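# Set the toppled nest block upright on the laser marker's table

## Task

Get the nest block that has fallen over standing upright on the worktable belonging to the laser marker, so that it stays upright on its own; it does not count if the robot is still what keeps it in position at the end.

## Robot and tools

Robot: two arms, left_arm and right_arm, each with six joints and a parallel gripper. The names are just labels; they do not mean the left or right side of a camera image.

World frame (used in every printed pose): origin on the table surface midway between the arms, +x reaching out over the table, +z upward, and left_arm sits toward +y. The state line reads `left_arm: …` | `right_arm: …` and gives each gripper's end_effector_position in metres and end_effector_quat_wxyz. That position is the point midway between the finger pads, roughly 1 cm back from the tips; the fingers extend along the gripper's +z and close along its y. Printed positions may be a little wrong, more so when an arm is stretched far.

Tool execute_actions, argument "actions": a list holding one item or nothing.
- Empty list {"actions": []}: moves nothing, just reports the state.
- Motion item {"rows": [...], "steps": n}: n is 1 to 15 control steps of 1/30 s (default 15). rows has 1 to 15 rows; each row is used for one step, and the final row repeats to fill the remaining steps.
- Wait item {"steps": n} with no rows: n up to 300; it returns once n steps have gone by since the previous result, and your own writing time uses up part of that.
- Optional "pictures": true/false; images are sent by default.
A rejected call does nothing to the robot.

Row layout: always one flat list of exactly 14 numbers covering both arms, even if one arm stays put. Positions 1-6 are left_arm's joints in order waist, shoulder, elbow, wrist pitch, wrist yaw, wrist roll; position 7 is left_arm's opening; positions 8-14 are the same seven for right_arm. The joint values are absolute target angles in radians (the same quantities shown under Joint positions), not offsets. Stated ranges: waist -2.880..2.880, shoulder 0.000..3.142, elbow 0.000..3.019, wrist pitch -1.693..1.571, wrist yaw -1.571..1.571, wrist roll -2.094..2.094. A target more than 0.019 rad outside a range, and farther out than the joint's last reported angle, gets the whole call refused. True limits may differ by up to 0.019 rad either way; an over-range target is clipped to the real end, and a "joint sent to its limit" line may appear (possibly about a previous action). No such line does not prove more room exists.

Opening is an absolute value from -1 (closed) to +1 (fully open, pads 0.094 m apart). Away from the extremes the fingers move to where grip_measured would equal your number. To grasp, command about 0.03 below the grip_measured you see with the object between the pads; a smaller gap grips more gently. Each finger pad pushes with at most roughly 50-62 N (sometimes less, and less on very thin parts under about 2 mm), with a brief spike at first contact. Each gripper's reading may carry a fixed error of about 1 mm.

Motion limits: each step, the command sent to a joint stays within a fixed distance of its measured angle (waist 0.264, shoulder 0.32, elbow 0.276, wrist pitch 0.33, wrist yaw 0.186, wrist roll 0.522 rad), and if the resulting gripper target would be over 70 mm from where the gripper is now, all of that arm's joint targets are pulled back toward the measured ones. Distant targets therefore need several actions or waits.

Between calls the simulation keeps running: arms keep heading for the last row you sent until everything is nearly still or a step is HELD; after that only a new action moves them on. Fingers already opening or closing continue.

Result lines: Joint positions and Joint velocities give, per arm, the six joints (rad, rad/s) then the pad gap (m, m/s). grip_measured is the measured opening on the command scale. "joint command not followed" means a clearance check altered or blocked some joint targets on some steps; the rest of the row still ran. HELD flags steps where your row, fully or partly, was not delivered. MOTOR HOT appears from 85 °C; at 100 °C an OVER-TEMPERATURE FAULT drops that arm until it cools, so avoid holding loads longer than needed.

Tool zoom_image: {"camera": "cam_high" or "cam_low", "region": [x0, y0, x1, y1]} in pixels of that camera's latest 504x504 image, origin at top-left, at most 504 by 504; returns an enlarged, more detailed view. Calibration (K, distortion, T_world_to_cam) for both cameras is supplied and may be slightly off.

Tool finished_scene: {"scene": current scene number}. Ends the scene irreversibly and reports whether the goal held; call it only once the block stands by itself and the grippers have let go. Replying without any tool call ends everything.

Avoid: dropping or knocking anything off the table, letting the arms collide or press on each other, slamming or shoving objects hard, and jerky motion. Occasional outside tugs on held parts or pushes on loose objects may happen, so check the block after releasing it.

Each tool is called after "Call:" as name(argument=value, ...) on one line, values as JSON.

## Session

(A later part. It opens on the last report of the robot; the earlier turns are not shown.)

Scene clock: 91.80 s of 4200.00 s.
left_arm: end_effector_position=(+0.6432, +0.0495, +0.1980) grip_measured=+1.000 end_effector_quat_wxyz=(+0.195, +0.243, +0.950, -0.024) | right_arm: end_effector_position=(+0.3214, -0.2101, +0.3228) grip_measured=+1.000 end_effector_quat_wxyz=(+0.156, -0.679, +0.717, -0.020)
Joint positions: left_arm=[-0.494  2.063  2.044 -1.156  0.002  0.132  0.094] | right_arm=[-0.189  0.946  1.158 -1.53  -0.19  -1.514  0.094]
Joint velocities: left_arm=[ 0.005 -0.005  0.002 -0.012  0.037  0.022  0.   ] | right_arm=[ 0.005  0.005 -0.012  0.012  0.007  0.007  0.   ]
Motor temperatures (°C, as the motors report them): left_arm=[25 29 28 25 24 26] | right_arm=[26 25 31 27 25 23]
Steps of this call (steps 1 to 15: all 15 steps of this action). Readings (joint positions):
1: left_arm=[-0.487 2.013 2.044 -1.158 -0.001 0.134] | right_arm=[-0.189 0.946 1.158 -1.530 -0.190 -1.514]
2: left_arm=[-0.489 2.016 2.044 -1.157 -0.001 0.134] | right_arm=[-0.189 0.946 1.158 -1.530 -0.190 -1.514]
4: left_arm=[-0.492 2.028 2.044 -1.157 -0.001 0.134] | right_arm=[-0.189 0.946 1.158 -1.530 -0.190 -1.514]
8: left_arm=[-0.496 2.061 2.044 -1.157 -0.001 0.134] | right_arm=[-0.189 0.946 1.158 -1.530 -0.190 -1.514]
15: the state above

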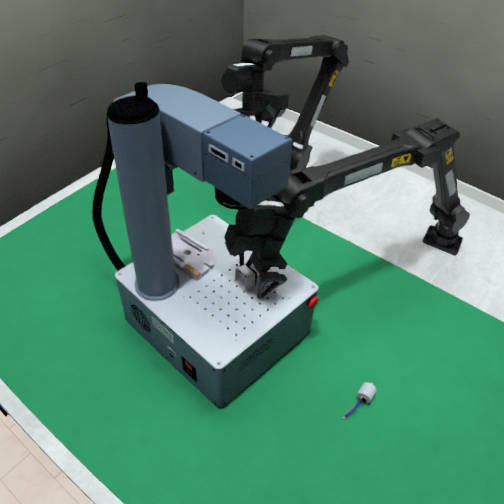

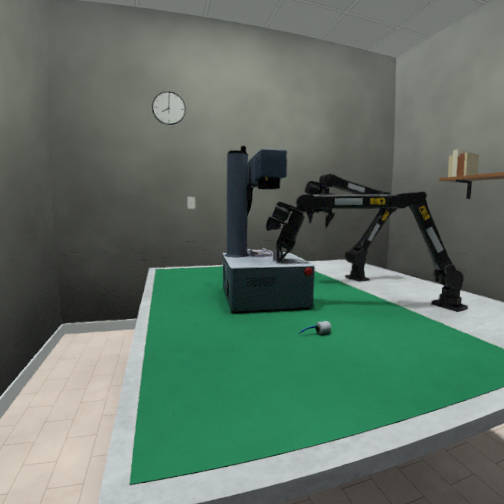

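Call:
execute_actions(actions=[{"rows":[[-0.5,2.1,2.05,-1.15,0,0.125,-1,-0.189,0.946,1.158,-1.53,-0.19,-1.514,1]]}])

Call:
zoom_image(camera="cam_high", region=[170, 210, 290, 310])

Scene clock: 99.57 s of 4200.00 s.
left_arm: end_effector_position=(+0.6429, +0.0489, +0.1980) grip_measured=-0.159 end_effector_quat_wxyz=(+0.195, +0.243, +0.950, -0.024) | right_arm: end_effector_position=(+0.3214, -0.2101, +0.3228) grip_measured=+1.000 end_effector_quat_wxyz=(+0.156, -0.679, +0.717, -0.020)
Joint positions: left_arm=[-0.495  2.063  2.044 -1.156  0.002  0.132  0.04 ] | right_arm=[-0.189  0.946  1.158 -1.53  -0.19  -1.514  0.094]
Joint velocities: left_arm=[-0.005 -0.005 -0.017 -0.002 -0.007 -0.051  0.   ] | right_arm=[-0.005  0.015  0.007 -0.002 -0.051  0.051  0.   ]
Motor temperatures (°C, as the motors report them): left_arm=[25 29 29 25 24 26] | right_arm=[26 25 31 27 25 23]
Steps of this call (steps 1 to 15: the robot went on to your last target; steps 16 to 90: nothing new was sent; then 4.27 s passed at rest; steps 91 to 105: all 15 steps of this action). Readings (joint positions):
91: left_arm=[-0.494 2.063 2.044 -1.156 0.001 0.132] | right_arm=[-0.189 0.946 1.158 -1.530 -0.190 -1.514]
92: left_arm=[-0.494 2.063 2.044 -1.156 0.001 0.132] | right_arm=[-0.189 0.946 1.158 -1.530 -0.190 -1.514]
94: left_arm=[-0.494 2.063 2.044 -1.156 0.003 0.132] | right_arm=[-0.189 0.946 1.158 -1.530 -0.190 -1.514]
98: left_arm=[-0.495 2.063 2.044 -1.156 0.002 0.132] | right_arm=[-0.189 0.946 1.158 -1.530 -0.190 -1.514]
105: the state above

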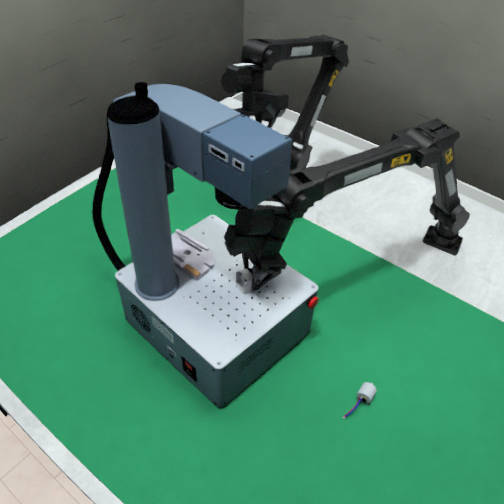

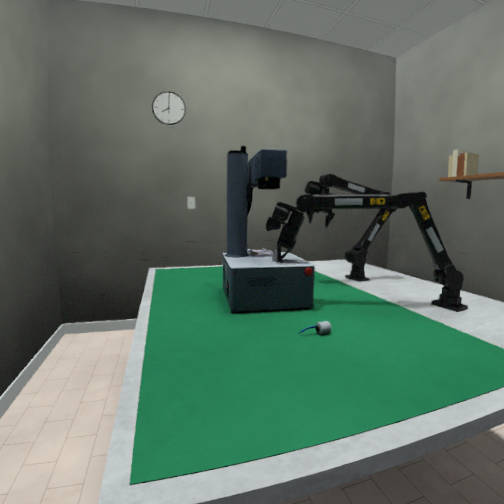

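Region (170, 210, 290, 310) of cam_high's 504x504 image, scaled by 4.200, with more detail than that image has.

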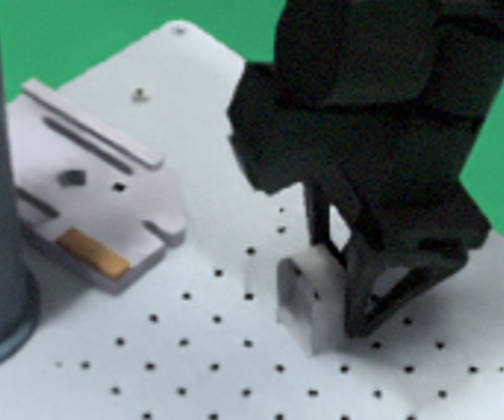

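Call:
execute_actions(actions=[{"rows":[[-0.5,1.9,2.0,-1.2,0,0.125,-0.25,-0.189,0.946,1.158,-1.53,-0.19,-1.514,1]]}])

Call:
zoom_image(camera="cam_high", region=[200, 190, 320, 290])

Call:
zoom_image(camera="cam_low", region=[240, 190, 330, 270])

Scene clock: 105.53 s of 4200.00 s.
left_arm: end_effector_position=(+0.6066, +0.0630, +0.3031) grip_measured=-0.159 end_effector_quat_wxyz=(+0.249, +0.240, +0.938, -0.031) | right_arm: end_effector_position=(+0.3214, -0.2101, +0.3228) grip_measured=+1.000 end_effector_quat_wxyz=(+0.156, -0.679, +0.717, -0.020)
Joint positions: left_arm=[-0.495  1.874  1.996 -1.185  0.002  0.132  0.04 ] | right_arm=[-0.189  0.946  1.158 -1.53  -0.19  -1.514  0.094]
Joint velocities: left_arm=[-0.005 -0.005  0.012 -0.022  0.022  0.007  0.   ] | right_arm=[-0.015 -0.005 -0.002 -0.007 -0.022  0.037  0.   ]
Motor temperatures (°C, as the motors report them): left_arm=[25 29 29 25 24 26] | right_arm=[26 25 31 27 25 23]
Steps of this call (steps 1 to 15: the robot went on to your last target; steps 16 to 90: nothing new was sent; then 2.47 s passed at rest; steps 91 to 105: all 15 steps of this action). Readings (joint positions):
91: left_arm=[-0.495 2.056 2.040 -1.156 0.002 0.132] | right_arm=[-0.189 0.946 1.158 -1.530 -0.190 -1.514]
92: left_arm=[-0.495 2.045 2.026 -1.160 0.002 0.132] | right_arm=[-0.189 0.946 1.158 -1.530 -0.190 -1.514]
94: left_arm=[-0.495 2.014 2.003 -1.174 0.002 0.132] | right_arm=[-0.189 0.946 1.158 -1.530 -0.190 -1.514]
98: left_arm=[-0.495 1.946 1.996 -1.185 0.002 0.132] | right_arm=[-0.189 0.946 1.158 -1.530 -0.190 -1.514]
105: the state above

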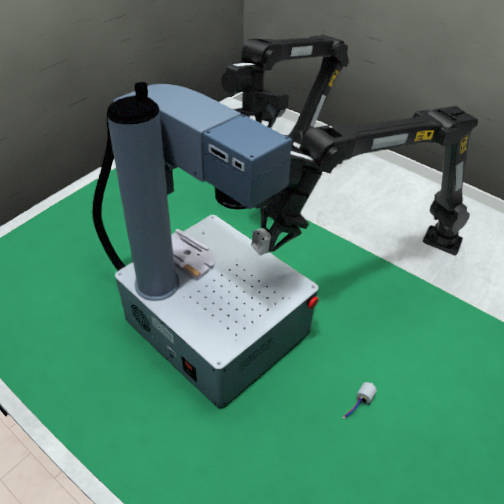

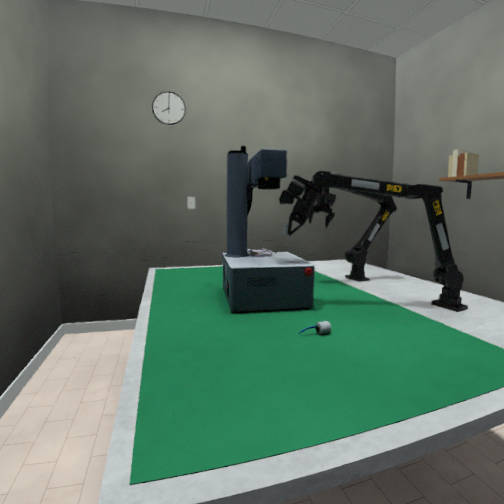

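Region (200, 190, 320, 290) of cam_high's 504x504 image, scaled by 4.200, with more detail than that image has.

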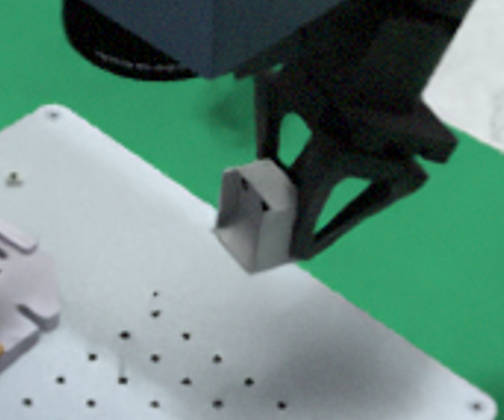

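Region (240, 190, 330, 270) of cam_low's 504x504 image, scaled by 5.600, with more detail than that image has.

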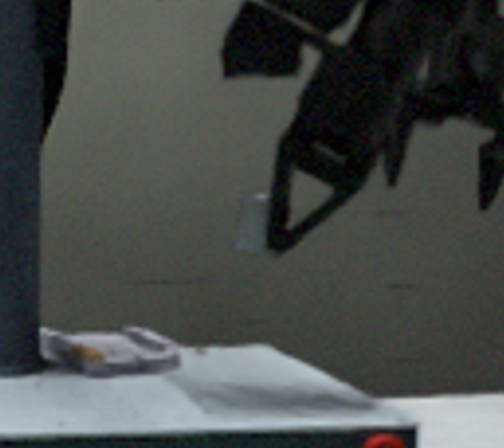

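Call:
execute_actions(actions=[{"rows":[[-0.45,1.5,1.5,-0.2,0,0.125,-0.25,-0.189,0.946,1.158,-1.53,-0.19,-1.514,1]]}], pictures=false)

Call:
execute_actions(actions=[{"rows":[[-0.45,1.5,1.5,0.39,0,0.125,-0.25,-0.189,0.946,1.158,-1.53,-0.19,-1.514,1]]}])

Scene clock: 113.60 s of 4200.00 s.
left_arm: end_effector_position=(+0.5954, +0.1018, +0.4689) grip_measured=-0.159 end_effector_quat_wxyz=(+0.625, +0.175, +0.758, -0.060) | right_arm: end_effector_position=(+0.3214, -0.2101, +0.3228) grip_measured=+1.000 end_effector_quat_wxyz=(+0.156, -0.679, +0.717, -0.020)
Joint positions: left_arm=[-0.447  1.472  1.49  -0.23   0.002  0.132  0.04 ] | right_arm=[-0.189  0.946  1.158 -1.53  -0.19  -1.514  0.094]
Joint velocities: left_arm=[ 0.005 -0.083  0.012  0.212  0.037  0.007  0.   ] | right_arm=[-0.005  0.005  0.002 -0.017  0.037  0.022  0.   ]
Motor temperatures (°C, as the motors report them): left_arm=[25 29 29 25 24 26] | right_arm=[26 25 31 27 25 23]
Steps of this call (steps 1 to 15: the robot went on to your last target; steps 16 to 90: nothing new was sent; then 4.57 s passed at rest; steps 91 to 105: all 15 steps of this action). Readings (joint positions):
91: left_arm=[-0.494 1.863 1.969 -1.152 0.002 0.132] | right_arm=[-0.189 0.946 1.158 -1.530 -0.190 -1.514]
92: left_arm=[-0.492 1.830 1.907 -1.084 0.002 0.132] | right_arm=[-0.189 0.946 1.158 -1.530 -0.190 -1.514]
94: left_arm=[-0.487 1.750 1.775 -0.970 0.002 0.132] | right_arm=[-0.189 0.946 1.158 -1.530 -0.190 -1.514]
98: left_arm=[-0.463 1.553 1.506 -0.628 0.002 0.132] | right_arm=[-0.189 0.946 1.158 -1.530 -0.190 -1.514]
105: the state above

Scene clock: 114.10 s of 4200.00 s.
left_arm: end_effector_position=(+0.5940, +0.1023, +0.5946) grip_measured=-0.159 end_effector_quat_wxyz=(+0.817, +0.129, +0.557, -0.078) | right_arm: end_effector_position=(+0.3214, -0.2101, +0.3228) grip_measured=+1.000 end_effector_quat_wxyz=(+0.156, -0.679, +0.717, -0.020)
Joint positions: left_arm=[-0.447  1.493  1.484  0.363  0.002  0.132  0.04 ] | right_arm=[-0.189  0.946  1.158 -1.53  -0.19  -1.514  0.094]
Joint velocities: left_arm=[ 0.005  0.015 -0.017  0.007 -0.007  0.037  0.001] | right_arm=[-0.005 -0.005 -0.007 -0.007 -0.037 -0.022  0.   ]
Motor temperatures (°C, as the motors report them): left_arm=[25 29 29 25 24 26] | right_arm=[26 25 31 27 25 23]
Steps of this call (steps 1 to 15: all 15 steps of this action). Readings (joint positions):
1: left_arm=[-0.447 1.471 1.488 -0.182 0.002 0.132] | right_arm=[-0.189 0.946 1.158 -1.530 -0.190 -1.514]
2: left_arm=[-0.447 1.477 1.484 -0.087 0.002 0.132] | right_arm=[-0.189 0.946 1.158 -1.530 -0.190 -1.514]
4: left_arm=[-0.447 1.492 1.484 0.106 0.002 0.132] | right_arm=[-0.189 0.946 1.158 -1.530 -0.190 -1.514]
8: left_arm=[-0.447 1.495 1.484 0.336 0.002 0.132] | right_arm=[-0.189 0.946 1.158 -1.530 -0.190 -1.514]
15: the state above

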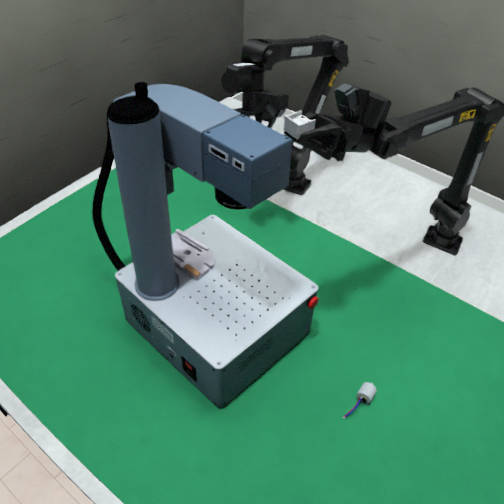

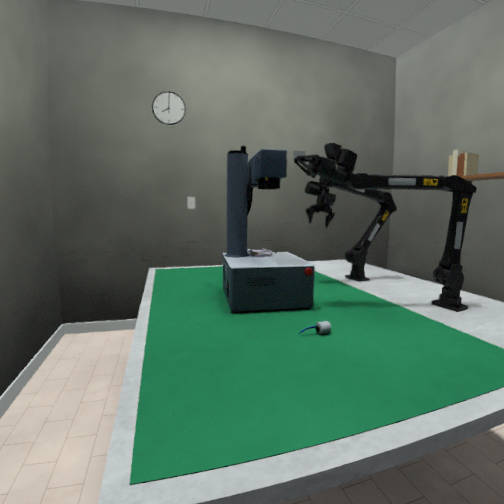

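Call:
execute_actions(actions=[{"rows":[[-0.45,1.5,0.75,1.14,0,0.125,-0.25,-0.189,0.946,1.158,-1.53,-0.19,-1.514,1]]}], pictures=false)

Call:
execute_actions(actions=[{"steps":15}])

Scene clock: 118.33 s of 4200.00 s.
left_arm: end_effector_position=(+0.4983, +0.1342, +0.3207) grip_measured=-0.159 end_effector_quat_wxyz=(+0.803, +0.133, +0.575, -0.077) | right_arm: end_effector_position=(+0.3214, -0.2101, +0.3228) grip_measured=+1.000 end_effector_quat_wxyz=(+0.156, -0.679, +0.717, -0.020)
Joint positions: left_arm=[-0.447  1.503  0.731  1.079  0.002  0.132  0.04 ] | right_arm=[-0.189  0.946  1.158 -1.53  -0.19  -1.514  0.094]
Joint velocities: left_arm=[-0.005  0.23  -0.3    0.144  0.037 -0.007 -0.001] | right_arm=[-0.015 -0.005  0.007 -0.007  0.037 -0.022  0.   ]
Motor temperatures (°C, as the motors report them): left_arm=[25 29 29 25 24 26] | right_arm=[26 25 31 27 25 23]
Steps of this call (steps 1 to 15: the robot went on to your last target; steps 16 to 90: nothing new was sent; then 0.73 s passed at rest; steps 91 to 105: all 15 steps of this action). Readings (joint positions):
91: left_arm=[-0.447 1.493 1.461 0.398 0.002 0.132] | right_arm=[-0.189 0.946 1.158 -1.530 -0.190 -1.514]
92: left_arm=[-0.447 1.480 1.412 0.480 0.002 0.132] | right_arm=[-0.189 0.946 1.158 -1.530 -0.190 -1.514]
94: left_arm=[-0.447 1.464 1.296 0.613 0.002 0.132] | right_arm=[-0.189 0.946 1.158 -1.530 -0.190 -1.514]
98: left_arm=[-0.447 1.468 1.063 0.845 0.002 0.132] | right_arm=[-0.189 0.946 1.158 -1.530 -0.190 -1.514]
105: the state above

Scene clock: 118.83 s of 4200.00 s.
left_arm: end_effector_position=(+0.4968, +0.1347, +0.3197) grip_measured=-0.159 end_effector_quat_wxyz=(+0.807, +0.132, +0.570, -0.077) | right_arm: end_effector_position=(+0.3214, -0.2101, +0.3228) grip_measured=+1.000 end_effector_quat_wxyz=(+0.156, -0.679, +0.717, -0.020)
Joint positions: left_arm=[-0.447  1.512  0.725  1.108  0.002  0.132  0.04 ] | right_arm=[-0.189  0.946  1.158 -1.53  -0.19  -1.514  0.094]
Joint velocities: left_arm=[ 0.005 -0.024  0.017 -0.007 -0.051 -0.007 -0.001] | right_arm=[-0.024 -0.005  0.002 -0.002 -0.066 -0.037  0.   ]
Motor temperatures (°C, as the motors report them): left_arm=[25 29 29 25 24 26] | right_arm=[26 25 31 27 25 23]
Steps of this call (steps 1 to 15: the robot went on to your last target). Readings (joint positions):
1: left_arm=[-0.447 1.509 0.725 1.082 0.002 0.132] | right_arm=[-0.189 0.946 1.158 -1.530 -0.190 -1.514]
2: left_arm=[-0.447 1.513 0.725 1.085 0.002 0.132] | right_arm=[-0.189 0.946 1.158 -1.530 -0.190 -1.514]
4: left_arm=[-0.447 1.512 0.725 1.099 0.002 0.132] | right_arm=[-0.189 0.946 1.158 -1.530 -0.190 -1.514]
8: left_arm=[-0.447 1.512 0.725 1.108 0.002 0.132] | right_arm=[-0.189 0.946 1.158 -1.530 -0.190 -1.514]
15: the state above

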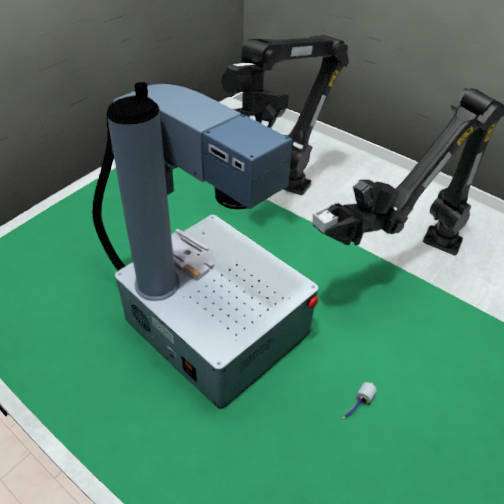

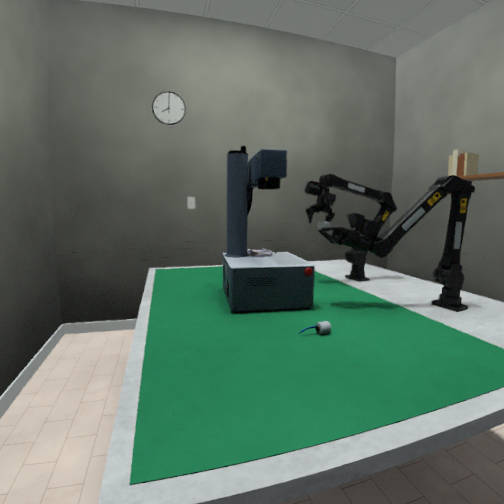

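Call:
execute_actions(actions=[{"rows":[[-0.45,1.93,1.16,1.1,0,0.125,-0.25,-0.189,0.946,1.158,-1.53,-0.19,-1.514,1]]}])

Call:
zoom_image(camera="cam_low", region=[230, 200, 350, 290])

Scene clock: 125.63 s of 4200.00 s.
left_arm: end_effector_position=(+0.6406, +0.0872, +0.2507) grip_measured=-0.159 end_effector_quat_wxyz=(+0.798, +0.132, +0.582, -0.079) | right_arm: end_effector_position=(+0.3214, -0.2101, +0.3228) grip_measured=+1.000 end_effector_quat_wxyz=(+0.156, -0.679, +0.717, -0.020)
Joint positions: left_arm=[-0.447  1.947  1.133  1.106 -0.001  0.124  0.04 ] | right_arm=[-0.189  0.946  1.158 -1.53  -0.19  -1.514  0.094]
Joint velocities: left_arm=[-0.015 -0.005  0.002 -0.002 -0.081 -0.066 -0.001] | right_arm=[-0.005 -0.005 -0.012 -0.017 -0.007 -0.051  0.   ]
Motor temperatures (°C, as the motors report them): left_arm=[25 29 29 25 24 26] | right_arm=[26 25 31 27 25 23]
Steps of this call (steps 1 to 15: the robot went on to your last target; steps 16 to 90: nothing new was sent; then 3.30 s passed at rest; steps 91 to 105: all 15 steps of this action). Readings (joint positions):
91: left_arm=[-0.447 1.523 0.735 1.109 0.002 0.132] | right_arm=[-0.189 0.946 1.158 -1.530 -0.190 -1.514]
92: left_arm=[-0.447 1.550 0.764 1.110 0.002 0.132] | right_arm=[-0.189 0.946 1.158 -1.530 -0.190 -1.514]
94: left_arm=[-0.447 1.641 0.853 1.110 0.002 0.132] | right_arm=[-0.189 0.946 1.158 -1.530 -0.190 -1.514]
98: left_arm=[-0.447 1.852 1.063 1.110 0.002 0.132] | right_arm=[-0.189 0.946 1.158 -1.530 -0.190 -1.514]
105: the state above

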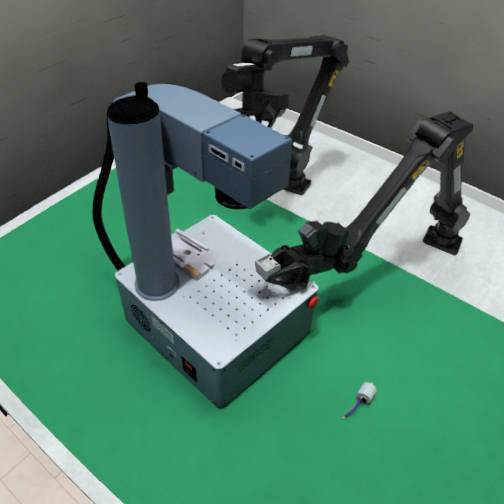

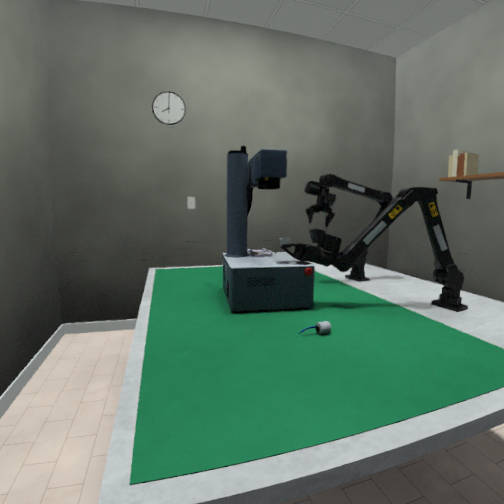

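Region (230, 200, 350, 290) of cam_low's 504x504 image, scaled by 4.200, with more detail than that image has; it fills the top 378 rows of this view, and the rest is white.

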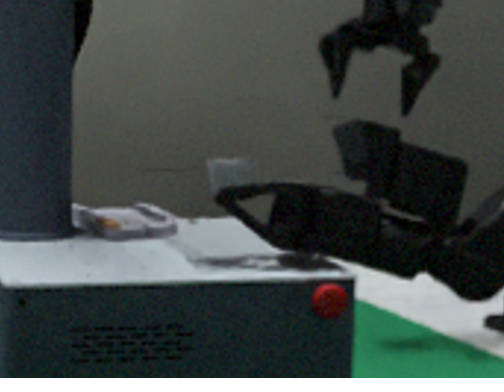

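Call:
execute_actions(actions=[{"rows":[[-0.45,1.93,1.16,1.1,0,0.125,1,-0.189,0.946,1.158,-1.53,-0.19,-1.514,1]]}], pictures=false)

Call:
execute_actions(actions=[{"rows":[[-0.45,1.6,0.8,1.1,0,0.125,1,-0.189,0.946,1.158,-1.53,-0.19,-1.514,1]]}])

Call:
zoom_image(camera="cam_high", region=[200, 220, 320, 320])

Scene clock: 131.97 s of 4200.00 s.
left_arm: end_effector_position=(+0.6401, +0.0872, +0.2536) grip_measured=+1.000 end_effector_quat_wxyz=(+0.800, +0.132, +0.580, -0.079) | right_arm: end_effector_position=(+0.3214, -0.2101, +0.3228) grip_measured=+1.000 end_effector_quat_wxyz=(+0.156, -0.679, +0.717, -0.020)
Joint positions: left_arm=[-0.447  1.942  1.133  1.106  0.     0.124  0.094] | right_arm=[-0.189  0.946  1.158 -1.53  -0.19  -1.514  0.094]
Joint velocities: left_arm=[-0.005  0.005  0.007  0.012  0.007 -0.007  0.   ] | right_arm=[ 0.005 -0.015  0.007  0.012 -0.037  0.051  0.   ]
Motor temperatures (°C, as the motors report them): left_arm=[25 29 29 25 24 26] | right_arm=[26 25 31 27 25 23]
Steps of this call (steps 1 to 15: the robot went on to your last target; steps 16 to 90: nothing new was sent; then 2.83 s passed at rest; steps 91 to 105: all 15 steps of this action). Readings (joint positions):
91: left_arm=[-0.447 1.946 1.133 1.106 -0.001 0.124] | right_arm=[-0.189 0.946 1.158 -1.530 -0.190 -1.514]
92: left_arm=[-0.447 1.946 1.133 1.106 -0.001 0.124] | right_arm=[-0.189 0.946 1.158 -1.530 -0.190 -1.514]
94: left_arm=[-0.447 1.944 1.133 1.106 -0.001 0.124] | right_arm=[-0.189 0.946 1.158 -1.530 -0.190 -1.514]
98: left_arm=[-0.447 1.943 1.133 1.106 0.000 0.124] | right_arm=[-0.189 0.946 1.158 -1.530 -0.190 -1.514]
105: the state above

Scene clock: 132.47 s of 4200.00 s.
left_arm: end_effector_position=(+0.5198, +0.1273, +0.3290) grip_measured=+1.000 end_effector_quat_wxyz=(+0.813, +0.127, +0.562, -0.081) | right_arm: end_effector_position=(+0.3214, -0.2101, +0.3228) grip_measured=+1.000 end_effector_quat_wxyz=(+0.156, -0.679, +0.717, -0.020)
Joint positions: left_arm=[-0.447  1.562  0.801  1.104  0.     0.124  0.094] | right_arm=[-0.189  0.946  1.158 -1.53  -0.19  -1.514  0.094]
Joint velocities: left_arm=[ 0.005  0.161 -0.007 -0.007  0.007 -0.022  0.   ] | right_arm=[ 0.005 -0.005 -0.007 -0.012  0.022  0.022  0.   ]
Motor temperatures (°C, as the motors report them): left_arm=[25 29 29 25 24 26] | right_arm=[26 25 31 27 25 23]
Steps of this call (steps 1 to 15: all 15 steps of this action). Readings (joint positions):
1: left_arm=[-0.447 1.931 1.116 1.105 0.000 0.124] | right_arm=[-0.189 0.946 1.158 -1.530 -0.190 -1.514]
2: left_arm=[-0.447 1.902 1.070 1.104 0.000 0.124] | right_arm=[-0.189 0.946 1.158 -1.530 -0.190 -1.514]
4: left_arm=[-0.447 1.811 0.951 1.104 0.000 0.124] | right_arm=[-0.189 0.946 1.158 -1.530 -0.190 -1.514]
8: left_arm=[-0.447 1.619 0.803 1.104 0.000 0.124] | right_arm=[-0.189 0.946 1.158 -1.530 -0.190 -1.514]
15: the state above

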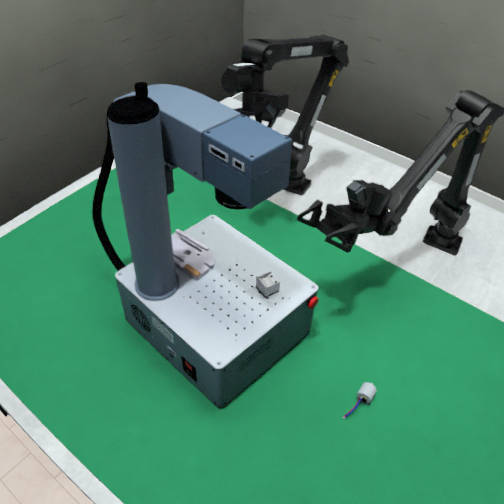

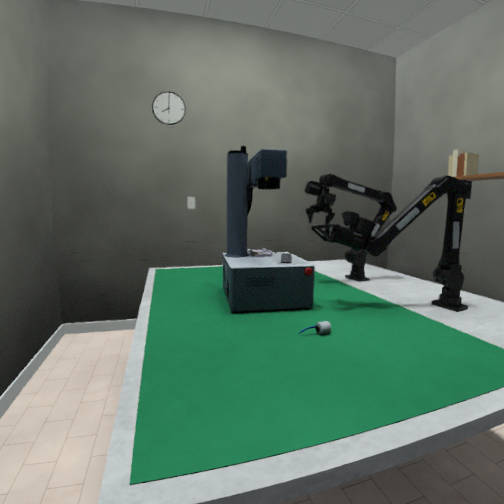

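Region (200, 220, 320, 320) of cam_high's 504x504 image, scaled by 4.200, with more detail than that image has.

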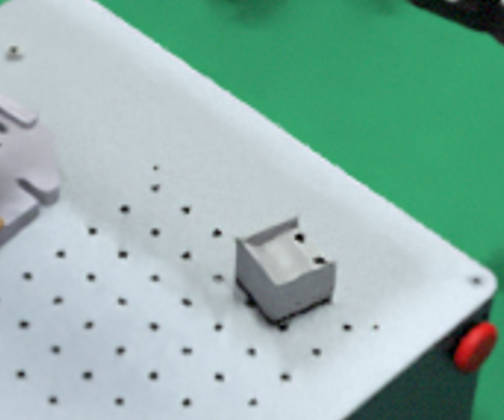

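Black base down, nest up.

Call:
finished_scene(scene=1)

The scene is finished: the task was done.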